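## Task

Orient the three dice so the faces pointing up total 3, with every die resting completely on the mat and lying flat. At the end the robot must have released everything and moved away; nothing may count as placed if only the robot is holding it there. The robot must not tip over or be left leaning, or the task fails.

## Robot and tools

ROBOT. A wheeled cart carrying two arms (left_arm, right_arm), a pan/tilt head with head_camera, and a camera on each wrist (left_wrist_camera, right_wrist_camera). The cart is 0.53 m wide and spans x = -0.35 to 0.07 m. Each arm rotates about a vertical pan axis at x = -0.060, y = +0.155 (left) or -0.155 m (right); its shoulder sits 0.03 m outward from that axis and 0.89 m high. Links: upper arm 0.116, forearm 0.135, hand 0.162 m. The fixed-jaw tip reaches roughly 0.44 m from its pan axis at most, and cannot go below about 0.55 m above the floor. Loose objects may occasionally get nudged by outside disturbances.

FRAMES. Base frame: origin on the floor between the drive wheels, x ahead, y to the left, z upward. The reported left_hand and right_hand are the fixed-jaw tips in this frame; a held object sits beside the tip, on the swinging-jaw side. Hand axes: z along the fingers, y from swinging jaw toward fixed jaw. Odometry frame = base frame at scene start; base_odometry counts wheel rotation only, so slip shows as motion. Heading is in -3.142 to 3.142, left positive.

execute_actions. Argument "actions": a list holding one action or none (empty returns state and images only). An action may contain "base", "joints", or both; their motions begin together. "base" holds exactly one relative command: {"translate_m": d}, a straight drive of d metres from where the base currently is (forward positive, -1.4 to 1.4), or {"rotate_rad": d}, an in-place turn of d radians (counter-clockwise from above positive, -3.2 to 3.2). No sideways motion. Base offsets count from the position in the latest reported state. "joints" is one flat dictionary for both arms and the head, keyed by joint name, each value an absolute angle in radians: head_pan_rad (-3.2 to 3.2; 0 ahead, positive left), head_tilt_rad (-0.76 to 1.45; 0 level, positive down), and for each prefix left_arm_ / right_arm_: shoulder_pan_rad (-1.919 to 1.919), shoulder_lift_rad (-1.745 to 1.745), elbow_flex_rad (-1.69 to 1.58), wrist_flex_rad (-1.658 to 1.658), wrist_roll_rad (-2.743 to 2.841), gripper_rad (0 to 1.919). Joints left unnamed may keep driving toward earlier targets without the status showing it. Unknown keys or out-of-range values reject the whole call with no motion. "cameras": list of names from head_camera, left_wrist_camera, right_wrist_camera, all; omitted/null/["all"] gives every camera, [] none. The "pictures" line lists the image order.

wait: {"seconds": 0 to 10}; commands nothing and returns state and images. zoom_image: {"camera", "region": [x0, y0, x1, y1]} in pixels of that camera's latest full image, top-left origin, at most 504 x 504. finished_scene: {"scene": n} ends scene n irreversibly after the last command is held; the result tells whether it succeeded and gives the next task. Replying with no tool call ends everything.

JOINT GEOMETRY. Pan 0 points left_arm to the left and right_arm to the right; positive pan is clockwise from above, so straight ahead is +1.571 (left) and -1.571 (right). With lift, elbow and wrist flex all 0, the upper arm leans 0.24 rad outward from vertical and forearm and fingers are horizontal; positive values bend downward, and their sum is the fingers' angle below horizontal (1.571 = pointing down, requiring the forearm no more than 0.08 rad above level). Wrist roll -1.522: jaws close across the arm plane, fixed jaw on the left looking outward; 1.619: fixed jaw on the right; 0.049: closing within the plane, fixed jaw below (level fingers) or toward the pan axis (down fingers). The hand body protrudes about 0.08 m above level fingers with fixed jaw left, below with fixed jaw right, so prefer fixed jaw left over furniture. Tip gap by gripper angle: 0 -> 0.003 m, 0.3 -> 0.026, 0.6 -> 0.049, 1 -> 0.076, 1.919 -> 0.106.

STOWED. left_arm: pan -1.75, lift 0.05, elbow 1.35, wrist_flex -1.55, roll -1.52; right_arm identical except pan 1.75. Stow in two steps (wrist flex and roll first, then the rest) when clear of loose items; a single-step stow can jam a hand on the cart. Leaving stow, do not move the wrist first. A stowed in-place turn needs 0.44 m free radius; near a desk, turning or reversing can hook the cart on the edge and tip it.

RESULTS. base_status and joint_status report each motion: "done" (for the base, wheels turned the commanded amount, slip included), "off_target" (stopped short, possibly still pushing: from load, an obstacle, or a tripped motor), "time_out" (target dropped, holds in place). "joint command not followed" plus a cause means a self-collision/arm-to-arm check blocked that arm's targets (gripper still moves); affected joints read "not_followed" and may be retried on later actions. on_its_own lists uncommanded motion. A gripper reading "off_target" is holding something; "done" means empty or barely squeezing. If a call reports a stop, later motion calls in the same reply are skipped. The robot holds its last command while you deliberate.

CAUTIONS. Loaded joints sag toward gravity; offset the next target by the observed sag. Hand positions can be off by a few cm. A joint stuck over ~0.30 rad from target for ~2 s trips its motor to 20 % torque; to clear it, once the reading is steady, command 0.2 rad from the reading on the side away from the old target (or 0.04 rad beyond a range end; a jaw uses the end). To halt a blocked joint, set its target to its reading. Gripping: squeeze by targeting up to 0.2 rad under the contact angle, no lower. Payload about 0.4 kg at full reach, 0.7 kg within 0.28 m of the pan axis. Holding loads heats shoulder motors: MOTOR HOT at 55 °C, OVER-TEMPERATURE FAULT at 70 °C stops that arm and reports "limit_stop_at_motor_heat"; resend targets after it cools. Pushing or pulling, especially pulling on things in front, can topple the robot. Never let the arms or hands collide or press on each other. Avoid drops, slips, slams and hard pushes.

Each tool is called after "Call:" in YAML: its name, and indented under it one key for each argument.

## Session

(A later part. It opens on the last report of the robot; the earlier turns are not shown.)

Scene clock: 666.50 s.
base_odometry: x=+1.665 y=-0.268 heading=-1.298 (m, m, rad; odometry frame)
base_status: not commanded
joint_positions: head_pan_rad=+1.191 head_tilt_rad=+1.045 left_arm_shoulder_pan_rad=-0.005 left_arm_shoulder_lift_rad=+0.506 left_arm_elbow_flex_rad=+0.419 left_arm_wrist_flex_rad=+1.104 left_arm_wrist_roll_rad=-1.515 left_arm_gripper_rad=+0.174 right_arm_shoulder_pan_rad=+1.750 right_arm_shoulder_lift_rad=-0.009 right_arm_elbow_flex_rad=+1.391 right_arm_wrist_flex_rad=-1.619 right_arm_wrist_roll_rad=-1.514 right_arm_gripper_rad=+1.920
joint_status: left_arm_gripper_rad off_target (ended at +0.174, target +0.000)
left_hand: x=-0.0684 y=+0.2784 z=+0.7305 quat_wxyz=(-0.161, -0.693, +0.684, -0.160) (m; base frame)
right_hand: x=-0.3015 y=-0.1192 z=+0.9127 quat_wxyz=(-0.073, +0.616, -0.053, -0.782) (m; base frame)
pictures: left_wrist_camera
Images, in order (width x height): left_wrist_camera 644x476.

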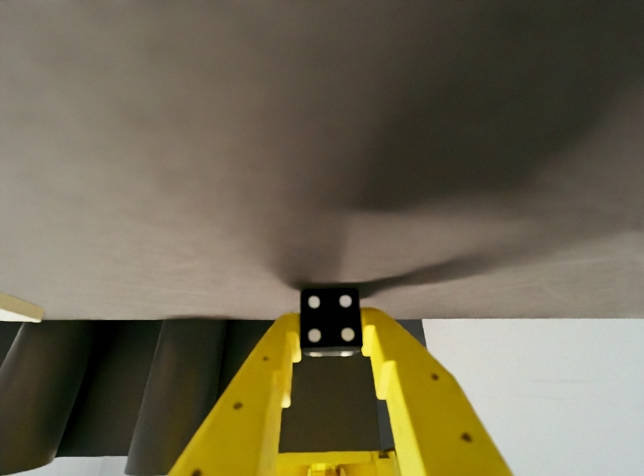

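Call:
execute_actions:
  actions:
    - {"joints": {"left_arm_shoulder_lift_rad": 0.15}}
  cameras: []

Call:
execute_actions:
  actions:
    - {"base": {"translate_m": -0.345}, "joints": {"left_arm_elbow_flex_rad": 0.8, "left_arm_wrist_flex_rad": -1.35, "left_arm_shoulder_lift_rad": 0.15, "left_arm_gripper_rad": 0.0}}
  cameras: ["left_wrist_camera"]

Scene clock: 675.57 s.
base_odometry: x=+1.665 y=-0.268 heading=-1.298 (m, m, rad; odometry frame)
base_status: not commanded
joint_positions: head_pan_rad=+1.191 head_tilt_rad=+1.045 left_arm_shoulder_pan_rad=-0.005 left_arm_shoulder_lift_rad=+0.187 left_arm_elbow_flex_rad=+0.421 left_arm_wrist_flex_rad=+1.104 left_arm_wrist_roll_rad=-1.515 left_arm_gripper_rad=+0.174 right_arm_shoulder_pan_rad=+1.750 right_arm_shoulder_lift_rad=-0.009 right_arm_elbow_flex_rad=+1.391 right_arm_wrist_flex_rad=-1.619 right_arm_wrist_roll_rad=-1.514 right_arm_gripper_rad=+1.920
joint_status: all done
left_hand: x=-0.0686 y=+0.3247 z=+0.7678 quat_wxyz=(-0.050, -0.710, +0.701, -0.050) (m; base frame)
right_hand: x=-0.3015 y=-0.1192 z=+0.9127 quat_wxyz=(-0.073, +0.616, -0.053, -0.782) (m; base frame)
pictures: none
No camera images: the call's "cameras" was empty. Leave "cameras" out to get every camera's image.

Scene clock: 678.23 s.
base_odometry: x=+1.571 y=+0.064 heading=-1.292 (m, m, rad; odometry frame)
base_status: done
joint_positions: head_pan_rad=+1.191 head_tilt_rad=+1.045 left_arm_shoulder_pan_rad=+0.001 left_arm_shoulder_lift_rad=+0.158 left_arm_elbow_flex_rad=+0.800 left_arm_wrist_flex_rad=-1.335 left_arm_wrist_roll_rad=-1.515 left_arm_gripper_rad=+0.174 right_arm_shoulder_pan_rad=+1.750 right_arm_shoulder_lift_rad=-0.009 right_arm_elbow_flex_rad=+1.391 right_arm_wrist_flex_rad=-1.619 right_arm_wrist_roll_rad=-1.514 right_arm_gripper_rad=+1.920
joint_status: left_arm_gripper_rad off_target (ended at +0.174, target +0.000); the others done
left_hand: x=-0.0674 y=+0.4620 z=+0.9524 quat_wxyz=(+0.587, -0.399, +0.396, +0.582) (m; base frame)
right_hand: x=-0.3015 y=-0.1192 z=+0.9127 quat_wxyz=(-0.073, +0.616, -0.053, -0.782) (m; base frame)
pictures: left_wrist_camera
Images, in order (width x height): left_wrist_camera 644x476.

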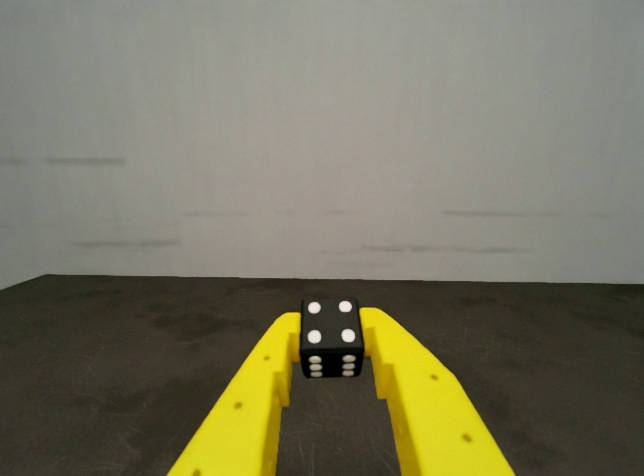

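Call:
execute_actions:
  actions:
    - {"joints": {"left_arm_shoulder_lift_rad": 0.9}}
  cameras: ["left_wrist_camera"]

Scene clock: 686.13 s.
base_odometry: x=+1.571 y=+0.064 heading=-1.292 (m, m, rad; odometry frame)
base_status: not commanded
joint_positions: head_pan_rad=+1.191 head_tilt_rad=+1.045 left_arm_shoulder_pan_rad=+0.001 left_arm_shoulder_lift_rad=+0.908 left_arm_elbow_flex_rad=+0.800 left_arm_wrist_flex_rad=-1.335 left_arm_wrist_roll_rad=-1.515 left_arm_gripper_rad=+0.174 right_arm_shoulder_pan_rad=+1.750 right_arm_shoulder_lift_rad=-0.009 right_arm_elbow_flex_rad=+1.391 right_arm_wrist_flex_rad=-1.619 right_arm_wrist_roll_rad=-1.514 right_arm_gripper_rad=+1.920
joint_status: all done
left_hand: x=-0.0675 y=+0.4275 z=+0.7482 quat_wxyz=(+0.400, -0.586, +0.582, +0.397) (m; base frame)
right_hand: x=-0.3015 y=-0.1192 z=+0.9127 quat_wxyz=(-0.073, +0.616, -0.053, -0.782) (m; base frame)
pictures: left_wrist_camera
Images, in order (width x height): left_wrist_camera 644x476.

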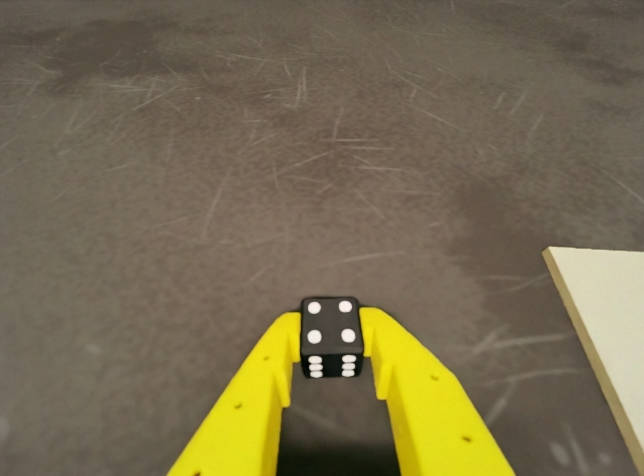

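Call:
execute_actions:
  actions:
    - {"joints": {"left_arm_shoulder_lift_rad": 0.93}}
  cameras: []

Call:
execute_actions:
  actions:
    - {"joints": {"left_arm_gripper_rad": 0.7}}
  cameras: ["left_wrist_camera"]

Scene clock: 691.17 s.
base_odometry: x=+1.571 y=+0.064 heading=-1.292 (m, m, rad; odometry frame)
base_status: not commanded
joint_positions: head_pan_rad=+1.191 head_tilt_rad=+1.045 left_arm_shoulder_pan_rad=+0.001 left_arm_shoulder_lift_rad=+0.928 left_arm_elbow_flex_rad=+0.800 left_arm_wrist_flex_rad=-1.347 left_arm_wrist_roll_rad=-1.515 left_arm_gripper_rad=+0.174 right_arm_shoulder_pan_rad=+1.750 right_arm_shoulder_lift_rad=-0.009 right_arm_elbow_flex_rad=+1.391 right_arm_wrist_flex_rad=-1.619 right_arm_wrist_roll_rad=-1.514 right_arm_gripper_rad=+1.920
joint_status: all done
left_hand: x=-0.0675 y=+0.4253 z=+0.7452 quat_wxyz=(+0.398, -0.587, +0.583, +0.395) (m; base frame)
right_hand: x=-0.3015 y=-0.1192 z=+0.9127 quat_wxyz=(-0.073, +0.616, -0.053, -0.782) (m; base frame)
pictures: none
No camera images: the call's "cameras" was empty. Leave "cameras" out to get every camera's image.

Scene clock: 692.07 s.
base_odometry: x=+1.571 y=+0.064 heading=-1.292 (m, m, rad; odometry frame)
base_status: not commanded
joint_positions: head_pan_rad=+1.191 head_tilt_rad=+1.045 left_arm_shoulder_pan_rad=+0.001 left_arm_shoulder_lift_rad=+0.935 left_arm_elbow_flex_rad=+0.800 left_arm_wrist_flex_rad=-1.347 left_arm_wrist_roll_rad=-1.515 left_arm_gripper_rad=+0.691 right_arm_shoulder_pan_rad=+1.750 right_arm_shoulder_lift_rad=-0.009 right_arm_elbow_flex_rad=+1.391 right_arm_wrist_flex_rad=-1.619 right_arm_wrist_roll_rad=-1.514 right_arm_gripper_rad=+1.920
joint_status: all done
left_hand: x=-0.0675 y=+0.4242 z=+0.7434 quat_wxyz=(+0.396, -0.589, +0.585, +0.393) (m; base frame)
right_hand: x=-0.3015 y=-0.1192 z=+0.9127 quat_wxyz=(-0.073, +0.616, -0.053, -0.782) (m; base frame)
pictures: left_wrist_camera
Images, in order (width x height): left_wrist_camera 644x476.

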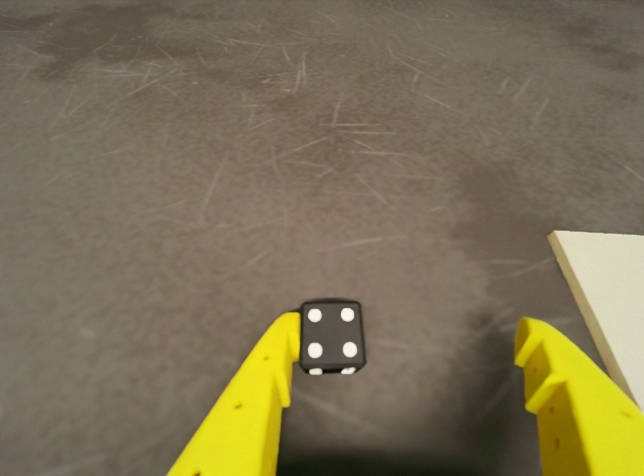

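Call:
execute_actions:
  actions:
    - {"joints": {"left_arm_shoulder_lift_rad": 0.4}}
  cameras: []

Call:
execute_actions:
  actions:
    - {"joints": {"left_arm_elbow_flex_rad": 0.1, "left_arm_wrist_flex_rad": 0.13}}
  cameras: []

Call:
execute_actions:
  actions:
    - {"joints": {"left_arm_shoulder_lift_rad": 0.66}}
  cameras: ["left_wrist_camera"]

Scene clock: 697.13 s.
base_odometry: x=+1.571 y=+0.064 heading=-1.292 (m, m, rad; odometry frame)
base_status: not commanded
joint_positions: head_pan_rad=+1.191 head_tilt_rad=+1.045 left_arm_shoulder_pan_rad=+0.001 left_arm_shoulder_lift_rad=+0.441 left_arm_elbow_flex_rad=+0.800 left_arm_wrist_flex_rad=-1.347 left_arm_wrist_roll_rad=-1.515 left_arm_gripper_rad=+0.692 right_arm_shoulder_pan_rad=+1.750 right_arm_shoulder_lift_rad=-0.009 right_arm_elbow_flex_rad=+1.391 right_arm_wrist_flex_rad=-1.619 right_arm_wrist_roll_rad=-1.514 right_arm_gripper_rad=+1.920
joint_status: all done
left_hand: x=-0.0674 y=+0.4671 z=+0.8746 quat_wxyz=(+0.528, -0.474, +0.471, +0.524) (m; base frame)
right_hand: x=-0.3015 y=-0.1192 z=+0.9127 quat_wxyz=(-0.073, +0.616, -0.053, -0.782) (m; base frame)
pictures: none
No camera images: the call's "cameras" was empty. Leave "cameras" out to get every camera's image.

Scene clock: 698.90 s.
base_odometry: x=+1.571 y=+0.064 heading=-1.292 (m, m, rad; odometry frame)
base_status: not commanded
joint_positions: head_pan_rad=+1.191 head_tilt_rad=+1.045 left_arm_shoulder_pan_rad=+0.001 left_arm_shoulder_lift_rad=+0.440 left_arm_elbow_flex_rad=+0.140 left_arm_wrist_flex_rad=+0.128 left_arm_wrist_roll_rad=-1.515 left_arm_gripper_rad=+0.692 right_arm_shoulder_pan_rad=+1.750 right_arm_shoulder_lift_rad=-0.009 right_arm_elbow_flex_rad=+1.391 right_arm_wrist_flex_rad=-1.619 right_arm_wrist_roll_rad=-1.514 right_arm_gripper_rad=+1.920
joint_status: all done
left_hand: x=-0.0674 y=+0.4961 z=+0.8097 quat_wxyz=(+0.297, -0.645, +0.640, +0.294) (m; base frame)
right_hand: x=-0.3015 y=-0.1192 z=+0.9127 quat_wxyz=(-0.073, +0.616, -0.053, -0.782) (m; base frame)
pictures: none
No camera images: the call's "cameras" was empty. Leave "cameras" out to get every camera's image.

Scene clock: 699.77 s.
base_odometry: x=+1.571 y=+0.064 heading=-1.292 (m, m, rad; odometry frame)
base_status: not commanded
joint_positions: head_pan_rad=+1.191 head_tilt_rad=+1.045 left_arm_shoulder_pan_rad=+0.001 left_arm_shoulder_lift_rad=+0.676 left_arm_elbow_flex_rad=+0.136 left_arm_wrist_flex_rad=+0.128 left_arm_wrist_roll_rad=-1.515 left_arm_gripper_rad=+0.692 right_arm_shoulder_pan_rad=+1.750 right_arm_shoulder_lift_rad=-0.009 right_arm_elbow_flex_rad=+1.391 right_arm_wrist_flex_rad=-1.619 right_arm_wrist_roll_rad=-1.514 right_arm_gripper_rad=+1.920
joint_status: all done
left_hand: x=-0.0674 y=+0.4688 z=+0.7402 quat_wxyz=(+0.220, -0.674, +0.670, +0.218) (m; base frame)
right_hand: x=-0.3015 y=-0.1192 z=+0.9127 quat_wxyz=(-0.073, +0.616, -0.053, -0.782) (m; base frame)
pictures: left_wrist_camera
Images, in order (width x height): left_wrist_camera 644x476.

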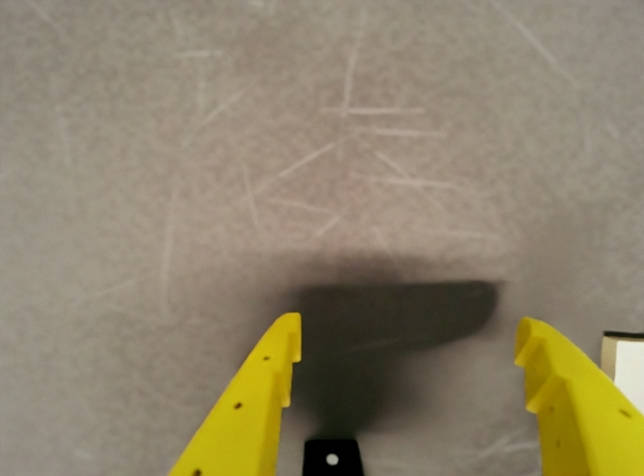

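Call:
execute_actions:
  actions:
    - {"joints": {"left_arm_shoulder_lift_rad": 0.42}}
  cameras: []

Call:
execute_actions:
  actions:
    - {"joints": {"left_arm_elbow_flex_rad": 0.49, "left_arm_wrist_flex_rad": -0.1}}
  cameras: []

Call:
execute_actions:
  actions:
    - {"joints": {"left_arm_shoulder_lift_rad": 0.52}}
  cameras: ["left_wrist_camera"]

Scene clock: 705.57 s.
base_odometry: x=+1.571 y=+0.064 heading=-1.292 (m, m, rad; odometry frame)
base_status: not commanded
joint_positions: head_pan_rad=+1.191 head_tilt_rad=+1.045 left_arm_shoulder_pan_rad=+0.001 left_arm_shoulder_lift_rad=+0.469 left_arm_elbow_flex_rad=+0.136 left_arm_wrist_flex_rad=+0.128 left_arm_wrist_roll_rad=-1.515 left_arm_gripper_rad=+0.692 right_arm_shoulder_pan_rad=+1.750 right_arm_shoulder_lift_rad=-0.009 right_arm_elbow_flex_rad=+1.391 right_arm_wrist_flex_rad=-1.619 right_arm_wrist_roll_rad=-1.514 right_arm_gripper_rad=+1.920
joint_status: all done
left_hand: x=-0.0674 y=+0.4943 z=+0.8018 quat_wxyz=(+0.289, -0.648, +0.644, +0.286) (m; base frame)
right_hand: x=-0.3015 y=-0.1192 z=+0.9127 quat_wxyz=(-0.073, +0.616, -0.053, -0.782) (m; base frame)
pictures: none
No camera images: the call's "cameras" was empty. Leave "cameras" out to get every camera's image.

Scene clock: 706.60 s.
base_odometry: x=+1.571 y=+0.064 heading=-1.292 (m, m, rad; odometry frame)
base_status: not commanded
joint_positions: head_pan_rad=+1.191 head_tilt_rad=+1.045 left_arm_shoulder_pan_rad=+0.001 left_arm_shoulder_lift_rad=+0.464 left_arm_elbow_flex_rad=+0.491 left_arm_wrist_flex_rad=-0.088 left_arm_wrist_roll_rad=-1.515 left_arm_gripper_rad=+0.692 right_arm_shoulder_pan_rad=+1.750 right_arm_shoulder_lift_rad=-0.009 right_arm_elbow_flex_rad=+1.391 right_arm_wrist_flex_rad=-1.619 right_arm_wrist_roll_rad=-1.514 right_arm_gripper_rad=+1.920
joint_status: all done
left_hand: x=-0.0675 y=+0.4465 z=+0.7523 quat_wxyz=(+0.244, -0.666, +0.662, +0.242) (m; base frame)
right_hand: x=-0.3015 y=-0.1192 z=+0.9127 quat_wxyz=(-0.073, +0.616, -0.053, -0.782) (m; base frame)
pictures: none
No camera images: the call's "cameras" was empty. Leave "cameras" out to get every camera's image.

Scene clock: 707.27 s.
base_odometry: x=+1.571 y=+0.064 heading=-1.292 (m, m, rad; odometry frame)
base_status: not commanded
joint_positions: head_pan_rad=+1.191 head_tilt_rad=+1.045 left_arm_shoulder_pan_rad=+0.001 left_arm_shoulder_lift_rad=+0.530 left_arm_elbow_flex_rad=+0.491 left_arm_wrist_flex_rad=-0.088 left_arm_wrist_roll_rad=-1.515 left_arm_gripper_rad=+0.692 right_arm_shoulder_pan_rad=+1.750 right_arm_shoulder_lift_rad=-0.009 right_arm_elbow_flex_rad=+1.391 right_arm_wrist_flex_rad=-1.619 right_arm_wrist_roll_rad=-1.514 right_arm_gripper_rad=+1.920
joint_status: all done
left_hand: x=-0.0675 y=+0.4366 z=+0.7354 quat_wxyz=(+0.222, -0.674, +0.669, +0.220) (m; base frame)
right_hand: x=-0.3015 y=-0.1192 z=+0.9127 quat_wxyz=(-0.073, +0.616, -0.053, -0.782) (m; base frame)
pictures: left_wrist_camera
Images, in order (width x height): left_wrist_camera 644x476.

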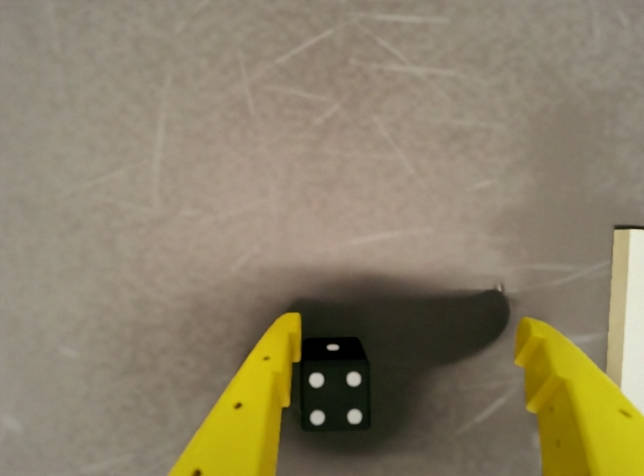

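Call:
execute_actions:
  actions:
    - {"joints": {"left_arm_shoulder_lift_rad": 0.55}}
  cameras: []

Call:
execute_actions:
  actions:
    - {"joints": {"left_arm_gripper_rad": 0.0}}
  cameras: ["left_wrist_camera"]

Scene clock: 710.43 s.
base_odometry: x=+1.571 y=+0.064 heading=-1.292 (m, m, rad; odometry frame)
base_status: not commanded
joint_positions: head_pan_rad=+1.191 head_tilt_rad=+1.045 left_arm_shoulder_pan_rad=+0.001 left_arm_shoulder_lift_rad=+0.544 left_arm_elbow_flex_rad=+0.491 left_arm_wrist_flex_rad=-0.096 left_arm_wrist_roll_rad=-1.515 left_arm_gripper_rad=+0.692 right_arm_shoulder_pan_rad=+1.750 right_arm_shoulder_lift_rad=-0.009 right_arm_elbow_flex_rad=+1.391 right_arm_wrist_flex_rad=-1.619 right_arm_wrist_roll_rad=-1.514 right_arm_gripper_rad=+1.920
joint_status: all done
left_hand: x=-0.0675 y=+0.4354 z=+0.7326 quat_wxyz=(+0.220, -0.674, +0.670, +0.218) (m; base frame)
right_hand: x=-0.3015 y=-0.1192 z=+0.9127 quat_wxyz=(-0.073, +0.616, -0.053, -0.782) (m; base frame)
pictures: none
No camera images: the call's "cameras" was empty. Leave "cameras" out to get every camera's image.

Scene clock: 711.33 s.
base_odometry: x=+1.571 y=+0.064 heading=-1.292 (m, m, rad; odometry frame)
base_status: not commanded
joint_positions: head_pan_rad=+1.191 head_tilt_rad=+1.045 left_arm_shoulder_pan_rad=+0.001 left_arm_shoulder_lift_rad=+0.544 left_arm_elbow_flex_rad=+0.490 left_arm_wrist_flex_rad=-0.100 left_arm_wrist_roll_rad=-1.515 left_arm_gripper_rad=+0.163 right_arm_shoulder_pan_rad=+1.750 right_arm_shoulder_lift_rad=-0.009 right_arm_elbow_flex_rad=+1.391 right_arm_wrist_flex_rad=-1.619 right_arm_wrist_roll_rad=-1.514 right_arm_gripper_rad=+1.920
joint_status: left_arm_gripper_rad off_target (ended at +0.163, target +0.000)
left_hand: x=-0.0675 y=+0.4363 z=+0.7333 quat_wxyz=(+0.222, -0.674, +0.669, +0.220) (m; base frame)
right_hand: x=-0.3015 y=-0.1192 z=+0.9127 quat_wxyz=(-0.073, +0.616, -0.053, -0.782) (m; base frame)
pictures: left_wrist_camera
Images, in order (width x height): left_wrist_camera 644x476.

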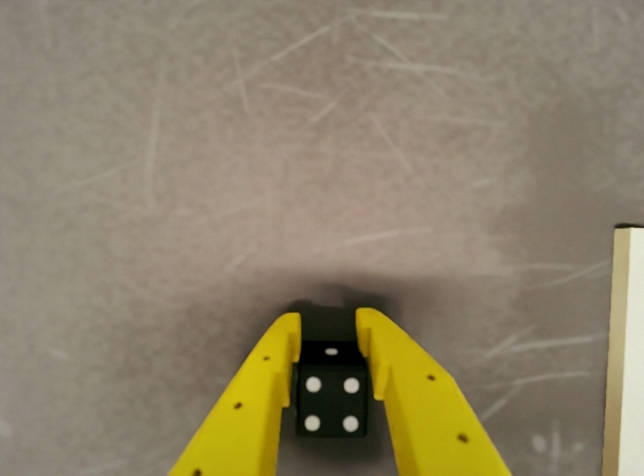

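Call:
execute_actions:
  actions:
    - {"joints": {"left_arm_shoulder_lift_rad": 0.3}}
  cameras: []

Call:
execute_actions:
  actions:
    - {"joints": {"left_arm_shoulder_lift_rad": 0.0, "left_arm_elbow_flex_rad": 1.44, "left_arm_wrist_flex_rad": -0.65}}
  cameras: []

Call:
execute_actions:
  actions:
    - {"joints": {"left_arm_shoulder_lift_rad": 0.13}}
  cameras: ["left_wrist_camera"]

Scene clock: 717.00 s.
base_odometry: x=+1.571 y=+0.064 heading=-1.292 (m, m, rad; odometry frame)
base_status: not commanded
joint_positions: head_pan_rad=+1.191 head_tilt_rad=+1.045 left_arm_shoulder_pan_rad=+0.001 left_arm_shoulder_lift_rad=+0.345 left_arm_elbow_flex_rad=+0.490 left_arm_wrist_flex_rad=-0.100 left_arm_wrist_roll_rad=-1.515 left_arm_gripper_rad=+0.163 right_arm_shoulder_pan_rad=+1.750 right_arm_shoulder_lift_rad=-0.009 right_arm_elbow_flex_rad=+1.391 right_arm_wrist_flex_rad=-1.619 right_arm_wrist_roll_rad=-1.514 right_arm_gripper_rad=+1.920
joint_status: all done
left_hand: x=-0.0674 y=+0.4632 z=+0.7862 quat_wxyz=(+0.288, -0.648, +0.644, +0.286) (m; base frame)
right_hand: x=-0.3015 y=-0.1192 z=+0.9127 quat_wxyz=(-0.073, +0.616, -0.053, -0.782) (m; base frame)
pictures: none
No camera images: the call's "cameras" was empty. Leave "cameras" out to get every camera's image.

Scene clock: 718.37 s.
base_odometry: x=+1.571 y=+0.064 heading=-1.292 (m, m, rad; odometry frame)
base_status: not commanded
joint_positions: head_pan_rad=+1.191 head_tilt_rad=+1.045 left_arm_shoulder_pan_rad=+0.001 left_arm_shoulder_lift_rad=+0.023 left_arm_elbow_flex_rad=+1.438 left_arm_wrist_flex_rad=-0.637 left_arm_wrist_roll_rad=-1.515 left_arm_gripper_rad=+0.163 right_arm_shoulder_pan_rad=+1.750 right_arm_shoulder_lift_rad=-0.009 right_arm_elbow_flex_rad=+1.391 right_arm_wrist_flex_rad=-1.619 right_arm_wrist_roll_rad=-1.514 right_arm_gripper_rad=+1.920
joint_status: all done
left_hand: x=-0.0675 y=+0.3449 z=+0.7545 quat_wxyz=(+0.259, -0.660, +0.656, +0.257) (m; base frame)
right_hand: x=-0.3015 y=-0.1192 z=+0.9127 quat_wxyz=(-0.073, +0.616, -0.053, -0.782) (m; base frame)
pictures: none
No camera images: the call's "cameras" was empty. Leave "cameras" out to get every camera's image.

Scene clock: 719.10 s.
base_odometry: x=+1.571 y=+0.064 heading=-1.292 (m, m, rad; odometry frame)
base_status: not commanded
joint_positions: head_pan_rad=+1.191 head_tilt_rad=+1.045 left_arm_shoulder_pan_rad=+0.001 left_arm_shoulder_lift_rad=+0.131 left_arm_elbow_flex_rad=+1.438 left_arm_wrist_flex_rad=-0.637 left_arm_wrist_roll_rad=-1.515 left_arm_gripper_rad=+0.163 right_arm_shoulder_pan_rad=+1.750 right_arm_shoulder_lift_rad=-0.009 right_arm_elbow_flex_rad=+1.391 right_arm_wrist_flex_rad=-1.619 right_arm_wrist_roll_rad=-1.514 right_arm_gripper_rad=+1.920
joint_status: all done
left_hand: x=-0.0676 y=+0.3287 z=+0.7380 quat_wxyz=(+0.223, -0.674, +0.669, +0.221) (m; base frame)
right_hand: x=-0.3015 y=-0.1192 z=+0.9127 quat_wxyz=(-0.073, +0.616, -0.053, -0.782) (m; base frame)
pictures: left_wrist_camera
Images, in order (width x height): left_wrist_camera 644x476.

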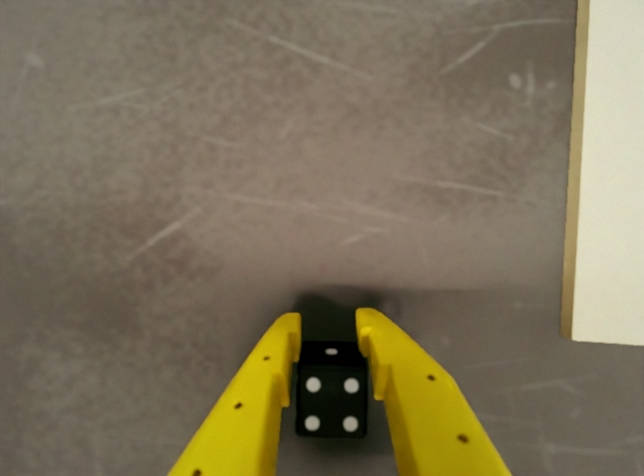

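Call:
execute_actions:
  actions:
    - {"joints": {"left_arm_shoulder_lift_rad": 0.16}}
  cameras: []

Call:
execute_actions:
  actions:
    - {"joints": {"left_arm_gripper_rad": 0.7}}
  cameras: ["left_wrist_camera"]

Scene clock: 721.97 s.
base_odometry: x=+1.571 y=+0.064 heading=-1.292 (m, m, rad; odometry frame)
base_status: not commanded
joint_positions: head_pan_rad=+1.191 head_tilt_rad=+1.045 left_arm_shoulder_pan_rad=+0.001 left_arm_shoulder_lift_rad=+0.159 left_arm_elbow_flex_rad=+1.438 left_arm_wrist_flex_rad=-0.639 left_arm_wrist_roll_rad=-1.515 left_arm_gripper_rad=+0.163 right_arm_shoulder_pan_rad=+1.750 right_arm_shoulder_lift_rad=-0.009 right_arm_elbow_flex_rad=+1.391 right_arm_wrist_flex_rad=-1.619 right_arm_wrist_roll_rad=-1.514 right_arm_gripper_rad=+1.920
joint_status: all done
left_hand: x=-0.0676 y=+0.3246 z=+0.7342 quat_wxyz=(+0.214, -0.676, +0.672, +0.212) (m; base frame)
right_hand: x=-0.3015 y=-0.1192 z=+0.9127 quat_wxyz=(-0.073, +0.616, -0.053, -0.782) (m; base frame)
pictures: none
No camera images: the call's "cameras" was empty. Leave "cameras" out to get every camera's image.

Scene clock: 722.87 s.
base_odometry: x=+1.571 y=+0.064 heading=-1.292 (m, m, rad; odometry frame)
base_status: not commanded
joint_positions: head_pan_rad=+1.191 head_tilt_rad=+1.045 left_arm_shoulder_pan_rad=+0.001 left_arm_shoulder_lift_rad=+0.159 left_arm_elbow_flex_rad=+1.438 left_arm_wrist_flex_rad=-0.639 left_arm_wrist_roll_rad=-1.515 left_arm_gripper_rad=+0.691 right_arm_shoulder_pan_rad=+1.750 right_arm_shoulder_lift_rad=-0.009 right_arm_elbow_flex_rad=+1.391 right_arm_wrist_flex_rad=-1.619 right_arm_wrist_roll_rad=-1.514 right_arm_gripper_rad=+1.920
joint_status: all done
left_hand: x=-0.0676 y=+0.3246 z=+0.7342 quat_wxyz=(+0.214, -0.676, +0.672, +0.212) (m; base frame)
right_hand: x=-0.3015 y=-0.1192 z=+0.9127 quat_wxyz=(-0.073, +0.616, -0.053, -0.782) (m; base frame)
pictures: left_wrist_camera
Images, in order (width x height): left_wrist_camera 644x476.

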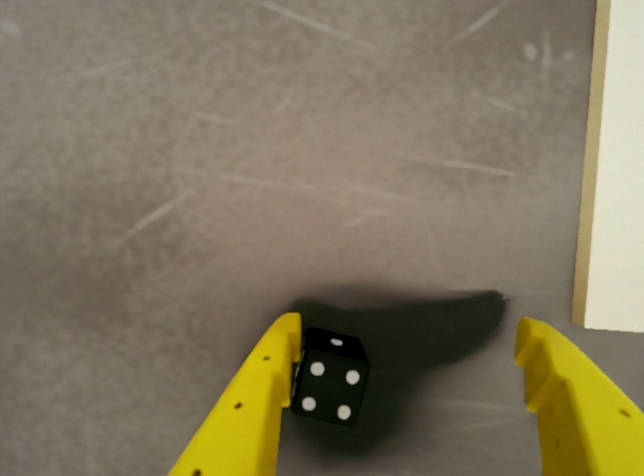

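Call:
execute_actions:
  actions:
    - {"joints": {"left_arm_shoulder_lift_rad": -0.1}}
  cameras: []

Call:
execute_actions:
  actions:
    - {"joints": {"left_arm_elbow_flex_rad": 0.0, "left_arm_wrist_flex_rad": 1.3}}
  cameras: []

Call:
execute_actions:
  actions:
    - {"joints": {"left_arm_shoulder_lift_rad": 0.62}}
  cameras: ["left_wrist_camera"]

Scene clock: 728.63 s.
base_odometry: x=+1.571 y=+0.064 heading=-1.292 (m, m, rad; odometry frame)
base_status: not commanded
joint_positions: head_pan_rad=+1.191 head_tilt_rad=+1.045 left_arm_shoulder_pan_rad=+0.001 left_arm_shoulder_lift_rad=-0.077 left_arm_elbow_flex_rad=+1.438 left_arm_wrist_flex_rad=-0.639 left_arm_wrist_roll_rad=-1.515 left_arm_gripper_rad=+0.692 right_arm_shoulder_pan_rad=+1.750 right_arm_shoulder_lift_rad=-0.009 right_arm_elbow_flex_rad=+1.391 right_arm_wrist_flex_rad=-1.619 right_arm_wrist_roll_rad=-1.514 right_arm_gripper_rad=+1.920
joint_status: all done
left_hand: x=-0.0675 y=+0.3581 z=+0.7712 quat_wxyz=(+0.292, -0.647, +0.642, +0.290) (m; base frame)
right_hand: x=-0.3015 y=-0.1192 z=+0.9127 quat_wxyz=(-0.073, +0.616, -0.053, -0.782) (m; base frame)
pictures: none
No camera images: the call's "cameras" was empty. Leave "cameras" out to get every camera's image.

Scene clock: 730.70 s.
base_odometry: x=+1.571 y=+0.064 heading=-1.292 (m, m, rad; odometry frame)
base_status: not commanded
joint_positions: head_pan_rad=+1.191 head_tilt_rad=+1.045 left_arm_shoulder_pan_rad=+0.001 left_arm_shoulder_lift_rad=-0.077 left_arm_elbow_flex_rad=+0.040 left_arm_wrist_flex_rad=+1.296 left_arm_wrist_roll_rad=-1.515 left_arm_gripper_rad=+0.692 right_arm_shoulder_pan_rad=+1.750 right_arm_shoulder_lift_rad=-0.009 right_arm_elbow_flex_rad=+1.391 right_arm_wrist_flex_rad=-1.619 right_arm_wrist_roll_rad=-1.514 right_arm_gripper_rad=+1.920
joint_status: all done
left_hand: x=-0.0675 y=+0.3882 z=+0.8657 quat_wxyz=(+0.110, -0.701, +0.696, +0.109) (m; base frame)
right_hand: x=-0.3015 y=-0.1192 z=+0.9127 quat_wxyz=(-0.073, +0.616, -0.053, -0.782) (m; base frame)
pictures: none
No camera images: the call's "cameras" was empty. Leave "cameras" out to get every camera's image.

Scene clock: 731.93 s.
base_odometry: x=+1.571 y=+0.064 heading=-1.292 (m, m, rad; odometry frame)
base_status: not commanded
joint_positions: head_pan_rad=+1.191 head_tilt_rad=+1.045 left_arm_shoulder_pan_rad=+0.001 left_arm_shoulder_lift_rad=+0.632 left_arm_elbow_flex_rad=+0.028 left_arm_wrist_flex_rad=+1.296 left_arm_wrist_roll_rad=-1.515 left_arm_gripper_rad=+0.692 right_arm_shoulder_pan_rad=+1.750 right_arm_shoulder_lift_rad=-0.009 right_arm_elbow_flex_rad=+1.391 right_arm_wrist_flex_rad=-1.619 right_arm_wrist_roll_rad=-1.514 right_arm_gripper_rad=+1.920
joint_status: all done
left_hand: x=-0.0676 y=+0.3237 z=+0.7411 quat_wxyz=(-0.136, -0.696, +0.692, -0.135) (m; base frame)
right_hand: x=-0.3015 y=-0.1192 z=+0.9127 quat_wxyz=(-0.073, +0.616, -0.053, -0.782) (m; base frame)
pictures: left_wrist_camera
Images, in order (width x height): left_wrist_camera 644x476.

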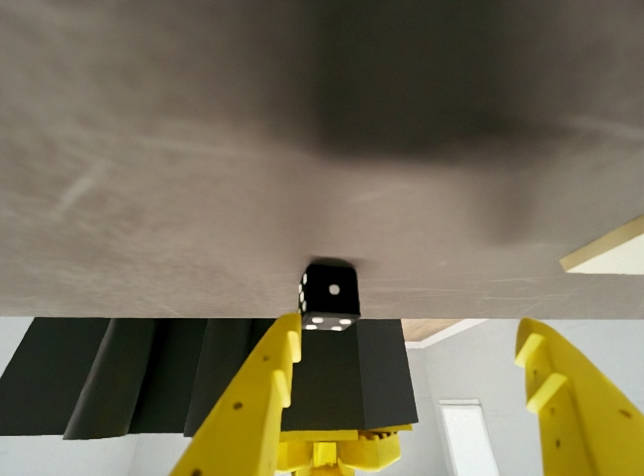

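Call:
execute_actions:
  actions:
    - {"joints": {"left_arm_shoulder_pan_rad": -0.05}}
  cameras: []

Call:
execute_actions:
  actions:
    - {"joints": {"left_arm_shoulder_lift_rad": 0.71}}
  cameras: ["left_wrist_camera"]

Scene clock: 735.17 s.
base_odometry: x=+1.571 y=+0.064 heading=-1.292 (m, m, rad; odometry frame)
base_status: not commanded
joint_positions: head_pan_rad=+1.191 head_tilt_rad=+1.045 left_arm_shoulder_pan_rad=-0.040 left_arm_shoulder_lift_rad=+0.632 left_arm_elbow_flex_rad=+0.028 left_arm_wrist_flex_rad=+1.296 left_arm_wrist_roll_rad=-1.515 left_arm_gripper_rad=+0.692 right_arm_shoulder_pan_rad=+1.750 right_arm_shoulder_lift_rad=-0.009 right_arm_elbow_flex_rad=+1.391 right_arm_wrist_flex_rad=-1.619 right_arm_wrist_roll_rad=-1.514 right_arm_gripper_rad=+1.920
joint_status: all done
left_hand: x=-0.0745 y=+0.3233 z=+0.7411 quat_wxyz=(-0.133, -0.711, +0.677, -0.137) (m; base frame)
right_hand: x=-0.3015 y=-0.1192 z=+0.9127 quat_wxyz=(-0.073, +0.616, -0.053, -0.782) (m; base frame)
pictures: none
No camera images: the call's "cameras" was empty. Leave "cameras" out to get every camera's image.

Scene clock: 735.83 s.
base_odometry: x=+1.571 y=+0.064 heading=-1.292 (m, m, rad; odometry frame)
base_status: not commanded
joint_positions: head_pan_rad=+1.191 head_tilt_rad=+1.045 left_arm_shoulder_pan_rad=-0.040 left_arm_shoulder_lift_rad=+0.719 left_arm_elbow_flex_rad=+0.025 left_arm_wrist_flex_rad=+1.296 left_arm_wrist_roll_rad=-1.515 left_arm_gripper_rad=+0.692 right_arm_shoulder_pan_rad=+1.750 right_arm_shoulder_lift_rad=-0.009 right_arm_elbow_flex_rad=+1.391 right_arm_wrist_flex_rad=-1.619 right_arm_wrist_roll_rad=-1.514 right_arm_gripper_rad=+1.920
joint_status: all done
left_hand: x=-0.0740 y=+0.3101 z=+0.7297 quat_wxyz=(-0.162, -0.704, +0.671, -0.167) (m; base frame)
right_hand: x=-0.3015 y=-0.1192 z=+0.9127 quat_wxyz=(-0.073, +0.616, -0.053, -0.782) (m; base frame)
pictures: left_wrist_camera
Images, in order (width x height): left_wrist_camera 644x476.

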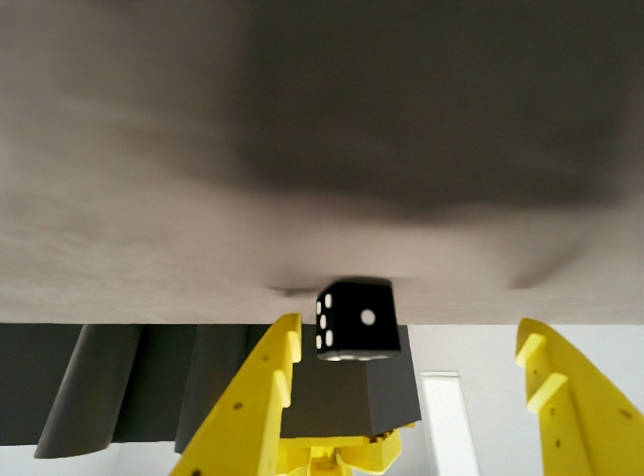

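Call:
execute_actions:
  actions:
    - {"joints": {"left_arm_gripper_rad": 0.0}}
  cameras: ["left_wrist_camera"]

Scene clock: 742.97 s.
base_odometry: x=+1.571 y=+0.064 heading=-1.292 (m, m, rad; odometry frame)
base_status: not commanded
joint_positions: head_pan_rad=+1.191 head_tilt_rad=+1.045 left_arm_shoulder_pan_rad=-0.040 left_arm_shoulder_lift_rad=+0.719 left_arm_elbow_flex_rad=+0.025 left_arm_wrist_flex_rad=+1.296 left_arm_wrist_roll_rad=-1.515 left_arm_gripper_rad=+0.174 right_arm_shoulder_pan_rad=+1.750 right_arm_shoulder_lift_rad=-0.009 right_arm_elbow_flex_rad=+1.391 right_arm_wrist_flex_rad=-1.619 right_arm_wrist_roll_rad=-1.514 right_arm_gripper_rad=+1.920
joint_status: left_arm_gripper_rad off_target (ended at +0.174, target +0.000)
left_hand: x=-0.0740 y=+0.3101 z=+0.7297 quat_wxyz=(-0.162, -0.704, +0.671, -0.167) (m; base frame)
right_hand: x=-0.3015 y=-0.1192 z=+0.9127 quat_wxyz=(-0.073, +0.616, -0.053, -0.782) (m; base frame)
pictures: left_wrist_camera
Images, in order (width x height): left_wrist_camera 644x476.

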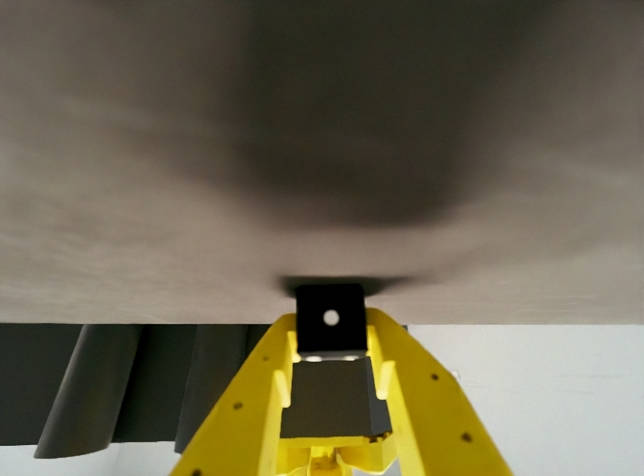

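Call:
execute_actions:
  actions:
    - {"joints": {"left_arm_shoulder_lift_rad": 0.15}}
  cameras: []

Call:
execute_actions:
  actions:
    - {"joints": {"left_arm_elbow_flex_rad": 0.8, "left_arm_wrist_flex_rad": -1.35, "left_arm_shoulder_pan_rad": 0.7}}
  cameras: []

Call:
execute_actions:
  actions:
    - {"joints": {"left_arm_shoulder_lift_rad": 0.85}}
  cameras: ["left_wrist_camera"]

Scene clock: 747.47 s.
base_odometry: x=+1.571 y=+0.064 heading=-1.292 (m, m, rad; odometry frame)
base_status: not commanded
joint_positions: head_pan_rad=+1.191 head_tilt_rad=+1.045 left_arm_shoulder_pan_rad=-0.040 left_arm_shoulder_lift_rad=+0.193 left_arm_elbow_flex_rad=+0.025 left_arm_wrist_flex_rad=+1.296 left_arm_wrist_roll_rad=-1.515 left_arm_gripper_rad=+0.174 right_arm_shoulder_pan_rad=+1.750 right_arm_shoulder_lift_rad=-0.009 right_arm_elbow_flex_rad=+1.391 right_arm_wrist_flex_rad=-1.619 right_arm_wrist_roll_rad=-1.514 right_arm_gripper_rad=+1.920
joint_status: all done
left_hand: x=-0.0767 y=+0.3757 z=+0.8147 quat_wxyz=(+0.020, -0.724, +0.690, +0.021) (m; base frame)
right_hand: x=-0.3015 y=-0.1192 z=+0.9127 quat_wxyz=(-0.073, +0.616, -0.053, -0.782) (m; base frame)
pictures: none
No camera images: the call's "cameras" was empty. Leave "cameras" out to get every camera's image.

Scene clock: 749.97 s.
base_odometry: x=+1.571 y=+0.064 heading=-1.292 (m, m, rad; odometry frame)
base_status: not commanded
joint_positions: head_pan_rad=+1.191 head_tilt_rad=+1.045 left_arm_shoulder_pan_rad=+0.691 left_arm_shoulder_lift_rad=+0.187 left_arm_elbow_flex_rad=+0.801 left_arm_wrist_flex_rad=-1.335 left_arm_wrist_roll_rad=-1.515 left_arm_gripper_rad=+0.174 right_arm_shoulder_pan_rad=+1.750 right_arm_shoulder_lift_rad=-0.009 right_arm_elbow_flex_rad=+1.391 right_arm_wrist_flex_rad=-1.619 right_arm_wrist_roll_rad=-1.514 right_arm_gripper_rad=+1.920
joint_status: all done
left_hand: x=+0.1307 y=+0.3976 z=+0.9440 quat_wxyz=(+0.742, -0.247, +0.519, +0.346) (m; base frame)
right_hand: x=-0.3015 y=-0.1192 z=+0.9127 quat_wxyz=(-0.073, +0.616, -0.053, -0.782) (m; base frame)
pictures: none
No camera images: the call's "cameras" was empty. Leave "cameras" out to get every camera's image.

Scene clock: 751.17 s.
base_odometry: x=+1.571 y=+0.064 heading=-1.292 (m, m, rad; odometry frame)
base_status: not commanded
joint_positions: head_pan_rad=+1.191 head_tilt_rad=+1.045 left_arm_shoulder_pan_rad=+0.691 left_arm_shoulder_lift_rad=+0.857 left_arm_elbow_flex_rad=+0.801 left_arm_wrist_flex_rad=-1.335 left_arm_wrist_roll_rad=-1.515 left_arm_gripper_rad=+0.174 right_arm_shoulder_pan_rad=+1.750 right_arm_shoulder_lift_rad=-0.009 right_arm_elbow_flex_rad=+1.391 right_arm_wrist_flex_rad=-1.619 right_arm_wrist_roll_rad=-1.514 right_arm_gripper_rad=+1.920
joint_status: all done
left_hand: x=+0.1121 y=+0.3751 z=+0.7604 quat_wxyz=(+0.529, -0.348, +0.733, +0.247) (m; base frame)
right_hand: x=-0.3015 y=-0.1192 z=+0.9127 quat_wxyz=(-0.073, +0.616, -0.053, -0.782) (m; base frame)
pictures: left_wrist_camera
Images, in order (width x height): left_wrist_camera 644x476.

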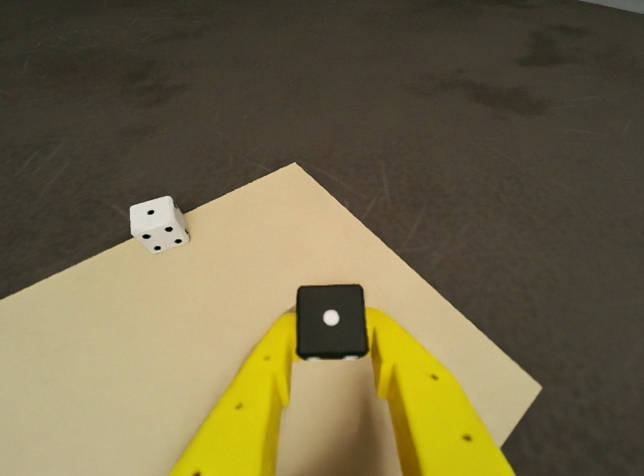

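Call:
execute_actions:
  actions:
    - {"joints": {"left_arm_shoulder_lift_rad": 0.92}}
  cameras: []

Call:
execute_actions:
  actions:
    - {"joints": {"left_arm_gripper_rad": 0.7}}
  cameras: ["left_wrist_camera"]

Scene clock: 754.47 s.
base_odometry: x=+1.571 y=+0.064 heading=-1.292 (m, m, rad; odometry frame)
base_status: not commanded
joint_positions: head_pan_rad=+1.191 head_tilt_rad=+1.045 left_arm_shoulder_pan_rad=+0.691 left_arm_shoulder_lift_rad=+0.926 left_arm_elbow_flex_rad=+0.801 left_arm_wrist_flex_rad=-1.335 left_arm_wrist_roll_rad=-1.515 left_arm_gripper_rad=+0.174 right_arm_shoulder_pan_rad=+1.750 right_arm_shoulder_lift_rad=-0.009 right_arm_elbow_flex_rad=+1.391 right_arm_wrist_flex_rad=-1.619 right_arm_wrist_roll_rad=-1.514 right_arm_gripper_rad=+1.920
joint_status: all done
left_hand: x=+0.1059 y=+0.3676 z=+0.7436 quat_wxyz=(+0.504, -0.357, +0.751, +0.235) (m; base frame)
right_hand: x=-0.3015 y=-0.1192 z=+0.9127 quat_wxyz=(-0.073, +0.616, -0.053, -0.782) (m; base frame)
pictures: none
No camera images: the call's "cameras" was empty. Leave "cameras" out to get every camera's image.

Scene clock: 755.37 s.
base_odometry: x=+1.571 y=+0.064 heading=-1.292 (m, m, rad; odometry frame)
base_status: not commanded
joint_positions: head_pan_rad=+1.191 head_tilt_rad=+1.045 left_arm_shoulder_pan_rad=+0.691 left_arm_shoulder_lift_rad=+0.926 left_arm_elbow_flex_rad=+0.801 left_arm_wrist_flex_rad=-1.335 left_arm_wrist_roll_rad=-1.515 left_arm_gripper_rad=+0.691 right_arm_shoulder_pan_rad=+1.750 right_arm_shoulder_lift_rad=-0.009 right_arm_elbow_flex_rad=+1.391 right_arm_wrist_flex_rad=-1.619 right_arm_wrist_roll_rad=-1.514 right_arm_gripper_rad=+1.920
joint_status: all done
left_hand: x=+0.1059 y=+0.3676 z=+0.7436 quat_wxyz=(+0.504, -0.357, +0.751, +0.235) (m; base frame)
right_hand: x=-0.3015 y=-0.1192 z=+0.9127 quat_wxyz=(-0.073, +0.616, -0.053, -0.782) (m; base frame)
pictures: left_wrist_camera
Images, in order (width x height): left_wrist_camera 644x476.

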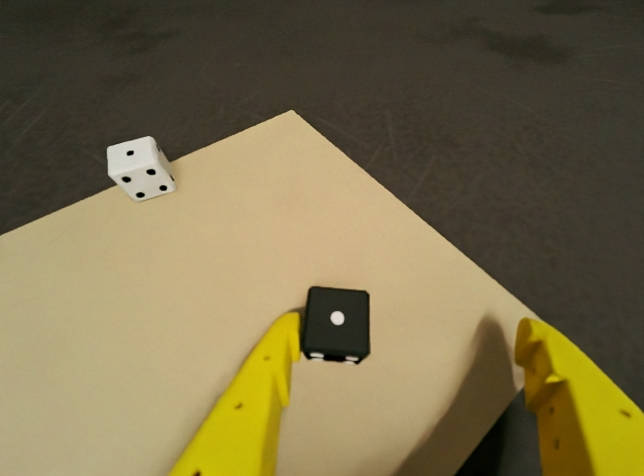

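Call:
execute_actions:
  actions:
    - {"joints": {"left_arm_shoulder_lift_rad": 0.4}}
  cameras: []

Call:
execute_actions:
  actions:
    - {"joints": {"left_arm_elbow_flex_rad": 0.1, "left_arm_wrist_flex_rad": 0.13, "left_arm_shoulder_pan_rad": 0.45}}
  cameras: []

Call:
execute_actions:
  actions:
    - {"joints": {"left_arm_shoulder_lift_rad": 0.6}}
  cameras: ["left_wrist_camera"]

Scene clock: 762.23 s.
base_odometry: x=+1.571 y=+0.064 heading=-1.292 (m, m, rad; odometry frame)
base_status: not commanded
joint_positions: head_pan_rad=+1.191 head_tilt_rad=+1.045 left_arm_shoulder_pan_rad=+0.691 left_arm_shoulder_lift_rad=+0.441 left_arm_elbow_flex_rad=+0.801 left_arm_wrist_flex_rad=-1.335 left_arm_wrist_roll_rad=-1.515 left_arm_gripper_rad=+0.692 right_arm_shoulder_pan_rad=+1.750 right_arm_shoulder_lift_rad=-0.009 right_arm_elbow_flex_rad=+1.391 right_arm_wrist_flex_rad=-1.619 right_arm_wrist_roll_rad=-1.514 right_arm_gripper_rad=+1.920
joint_status: all done
left_hand: x=+0.1330 y=+0.4004 z=+0.8723 quat_wxyz=(+0.670, -0.289, +0.608, +0.312) (m; base frame)
right_hand: x=-0.3015 y=-0.1192 z=+0.9127 quat_wxyz=(-0.073, +0.616, -0.053, -0.782) (m; base frame)
pictures: none
No camera images: the call's "cameras" was empty. Leave "cameras" out to get every camera's image.

Scene clock: 764.00 s.
base_odometry: x=+1.571 y=+0.064 heading=-1.292 (m, m, rad; odometry frame)
base_status: not commanded
joint_positions: head_pan_rad=+1.191 head_tilt_rad=+1.045 left_arm_shoulder_pan_rad=+0.458 left_arm_shoulder_lift_rad=+0.441 left_arm_elbow_flex_rad=+0.140 left_arm_wrist_flex_rad=+0.127 left_arm_wrist_roll_rad=-1.515 left_arm_gripper_rad=+0.692 right_arm_shoulder_pan_rad=+1.750 right_arm_shoulder_lift_rad=-0.009 right_arm_elbow_flex_rad=+1.391 right_arm_wrist_flex_rad=-1.619 right_arm_wrist_roll_rad=-1.514 right_arm_gripper_rad=+1.920
joint_status: all done
left_hand: x=+0.0839 y=+0.4644 z=+0.8094 quat_wxyz=(+0.356, -0.483, +0.770, +0.219) (m; base frame)
right_hand: x=-0.3015 y=-0.1192 z=+0.9127 quat_wxyz=(-0.073, +0.616, -0.053, -0.782) (m; base frame)
pictures: none
No camera images: the call's "cameras" was empty. Leave "cameras" out to get every camera's image.

Scene clock: 764.80 s.
base_odometry: x=+1.571 y=+0.064 heading=-1.292 (m, m, rad; odometry frame)
base_status: not commanded
joint_positions: head_pan_rad=+1.191 head_tilt_rad=+1.045 left_arm_shoulder_pan_rad=+0.458 left_arm_shoulder_lift_rad=+0.615 left_arm_elbow_flex_rad=+0.136 left_arm_wrist_flex_rad=+0.127 left_arm_wrist_roll_rad=-1.515 left_arm_gripper_rad=+0.692 right_arm_shoulder_pan_rad=+1.750 right_arm_shoulder_lift_rad=-0.009 right_arm_elbow_flex_rad=+1.391 right_arm_wrist_flex_rad=-1.619 right_arm_wrist_roll_rad=-1.514 right_arm_gripper_rad=+1.920
joint_status: all done
left_hand: x=+0.0758 y=+0.4480 z=+0.7580 quat_wxyz=(+0.289, -0.500, +0.797, +0.178) (m; base frame)
right_hand: x=-0.3015 y=-0.1192 z=+0.9127 quat_wxyz=(-0.073, +0.616, -0.053, -0.782) (m; base frame)
pictures: left_wrist_camera
Images, in order (width x height): left_wrist_camera 644x476.

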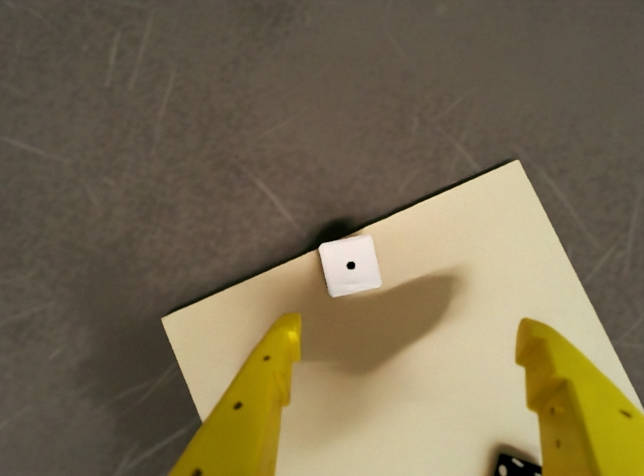

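Call:
execute_actions:
  actions:
    - {"joints": {"left_arm_shoulder_lift_rad": 0.7}}
  cameras: ["left_wrist_camera"]

Scene clock: 768.17 s.
base_odometry: x=+1.571 y=+0.064 heading=-1.292 (m, m, rad; odometry frame)
base_status: not commanded
joint_positions: head_pan_rad=+1.191 head_tilt_rad=+1.045 left_arm_shoulder_pan_rad=+0.458 left_arm_shoulder_lift_rad=+0.701 left_arm_elbow_flex_rad=+0.119 left_arm_wrist_flex_rad=+0.127 left_arm_wrist_roll_rad=-1.515 left_arm_gripper_rad=+0.692 right_arm_shoulder_pan_rad=+1.750 right_arm_shoulder_lift_rad=-0.009 right_arm_elbow_flex_rad=+1.391 right_arm_wrist_flex_rad=-1.619 right_arm_wrist_roll_rad=-1.514 right_arm_gripper_rad=+1.920
joint_status: all done
left_hand: x=+0.0719 y=+0.4400 z=+0.7366 quat_wxyz=(+0.262, -0.506, +0.806, +0.161) (m; base frame)
right_hand: x=-0.3015 y=-0.1192 z=+0.9127 quat_wxyz=(-0.073, +0.616, -0.053, -0.782) (m; base frame)
pictures: left_wrist_camera
Images, in order (width x height): left_wrist_camera 644x476.

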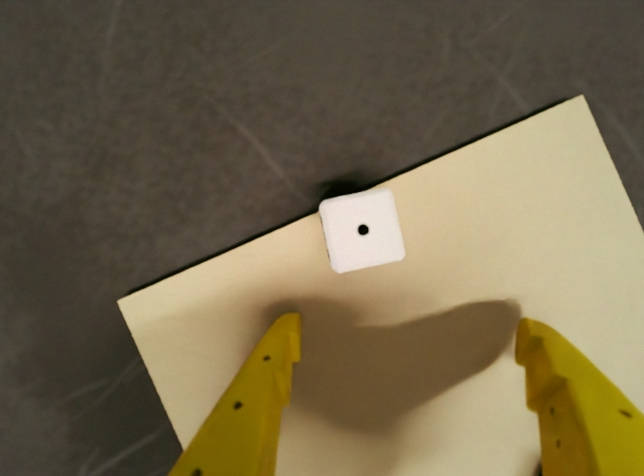

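Call:
execute_actions:
  actions:
    - {"joints": {"left_arm_shoulder_lift_rad": 0.6}}
  cameras: []

Call:
execute_actions:
  actions:
    - {"joints": {"left_arm_elbow_flex_rad": -0.08, "left_arm_wrist_flex_rad": 0.0}}
  cameras: []

Call:
execute_actions:
  actions:
    - {"joints": {"left_arm_shoulder_lift_rad": 0.83}}
  cameras: ["left_wrist_camera"]

Scene clock: 775.27 s.
base_odometry: x=+1.571 y=+0.064 heading=-1.292 (m, m, rad; odometry frame)
base_status: not commanded
joint_positions: head_pan_rad=+1.191 head_tilt_rad=+1.045 left_arm_shoulder_pan_rad=+0.458 left_arm_shoulder_lift_rad=+0.650 left_arm_elbow_flex_rad=+0.119 left_arm_wrist_flex_rad=+0.127 left_arm_wrist_roll_rad=-1.515 left_arm_gripper_rad=+0.692 right_arm_shoulder_pan_rad=+1.750 right_arm_shoulder_lift_rad=-0.009 right_arm_elbow_flex_rad=+1.391 right_arm_wrist_flex_rad=-1.619 right_arm_wrist_roll_rad=-1.514 right_arm_gripper_rad=+1.920
joint_status: all done
left_hand: x=+0.0753 y=+0.4468 z=+0.7512 quat_wxyz=(+0.282, -0.501, +0.799, +0.174) (m; base frame)
right_hand: x=-0.3015 y=-0.1192 z=+0.9127 quat_wxyz=(-0.073, +0.616, -0.053, -0.782) (m; base frame)
pictures: none
No camera images: the call's "cameras" was empty. Leave "cameras" out to get every camera's image.

Scene clock: 776.10 s.
base_odometry: x=+1.571 y=+0.064 heading=-1.292 (m, m, rad; odometry frame)
base_status: not commanded
joint_positions: head_pan_rad=+1.191 head_tilt_rad=+1.045 left_arm_shoulder_pan_rad=+0.458 left_arm_shoulder_lift_rad=+0.650 left_arm_elbow_flex_rad=-0.041 left_arm_wrist_flex_rad=+0.015 left_arm_wrist_roll_rad=-1.515 left_arm_gripper_rad=+0.692 right_arm_shoulder_pan_rad=+1.750 right_arm_shoulder_lift_rad=-0.009 right_arm_elbow_flex_rad=+1.391 right_arm_wrist_flex_rad=-1.619 right_arm_wrist_roll_rad=-1.514 right_arm_gripper_rad=+1.920
joint_status: all done
left_hand: x=+0.0943 y=+0.4854 z=+0.7997 quat_wxyz=(+0.388, -0.473, +0.754, +0.239) (m; base frame)
right_hand: x=-0.3015 y=-0.1192 z=+0.9127 quat_wxyz=(-0.073, +0.616, -0.053, -0.782) (m; base frame)
pictures: none
No camera images: the call's "cameras" was empty. Leave "cameras" out to get every camera's image.

Scene clock: 776.93 s.
base_odometry: x=+1.571 y=+0.064 heading=-1.292 (m, m, rad; odometry frame)
base_status: not commanded
joint_positions: head_pan_rad=+1.191 head_tilt_rad=+1.045 left_arm_shoulder_pan_rad=+0.458 left_arm_shoulder_lift_rad=+0.845 left_arm_elbow_flex_rad=-0.048 left_arm_wrist_flex_rad=+0.012 left_arm_wrist_roll_rad=-1.515 left_arm_gripper_rad=+0.692 right_arm_shoulder_pan_rad=+1.750 right_arm_shoulder_lift_rad=-0.009 right_arm_elbow_flex_rad=+1.391 right_arm_wrist_flex_rad=-1.619 right_arm_wrist_roll_rad=-1.514 right_arm_gripper_rad=+1.920
joint_status: all done
left_hand: x=+0.0843 y=+0.4651 z=+0.7388 quat_wxyz=(+0.317, -0.493, +0.786, +0.195) (m; base frame)
right_hand: x=-0.3015 y=-0.1192 z=+0.9127 quat_wxyz=(-0.073, +0.616, -0.053, -0.782) (m; base frame)
pictures: left_wrist_camera
Images, in order (width x height): left_wrist_camera 644x476.

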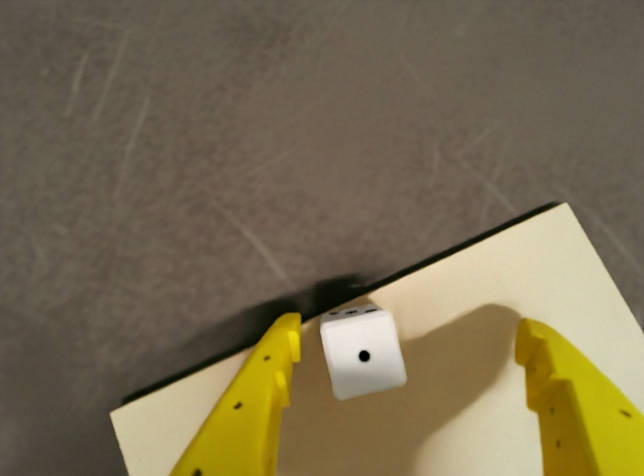

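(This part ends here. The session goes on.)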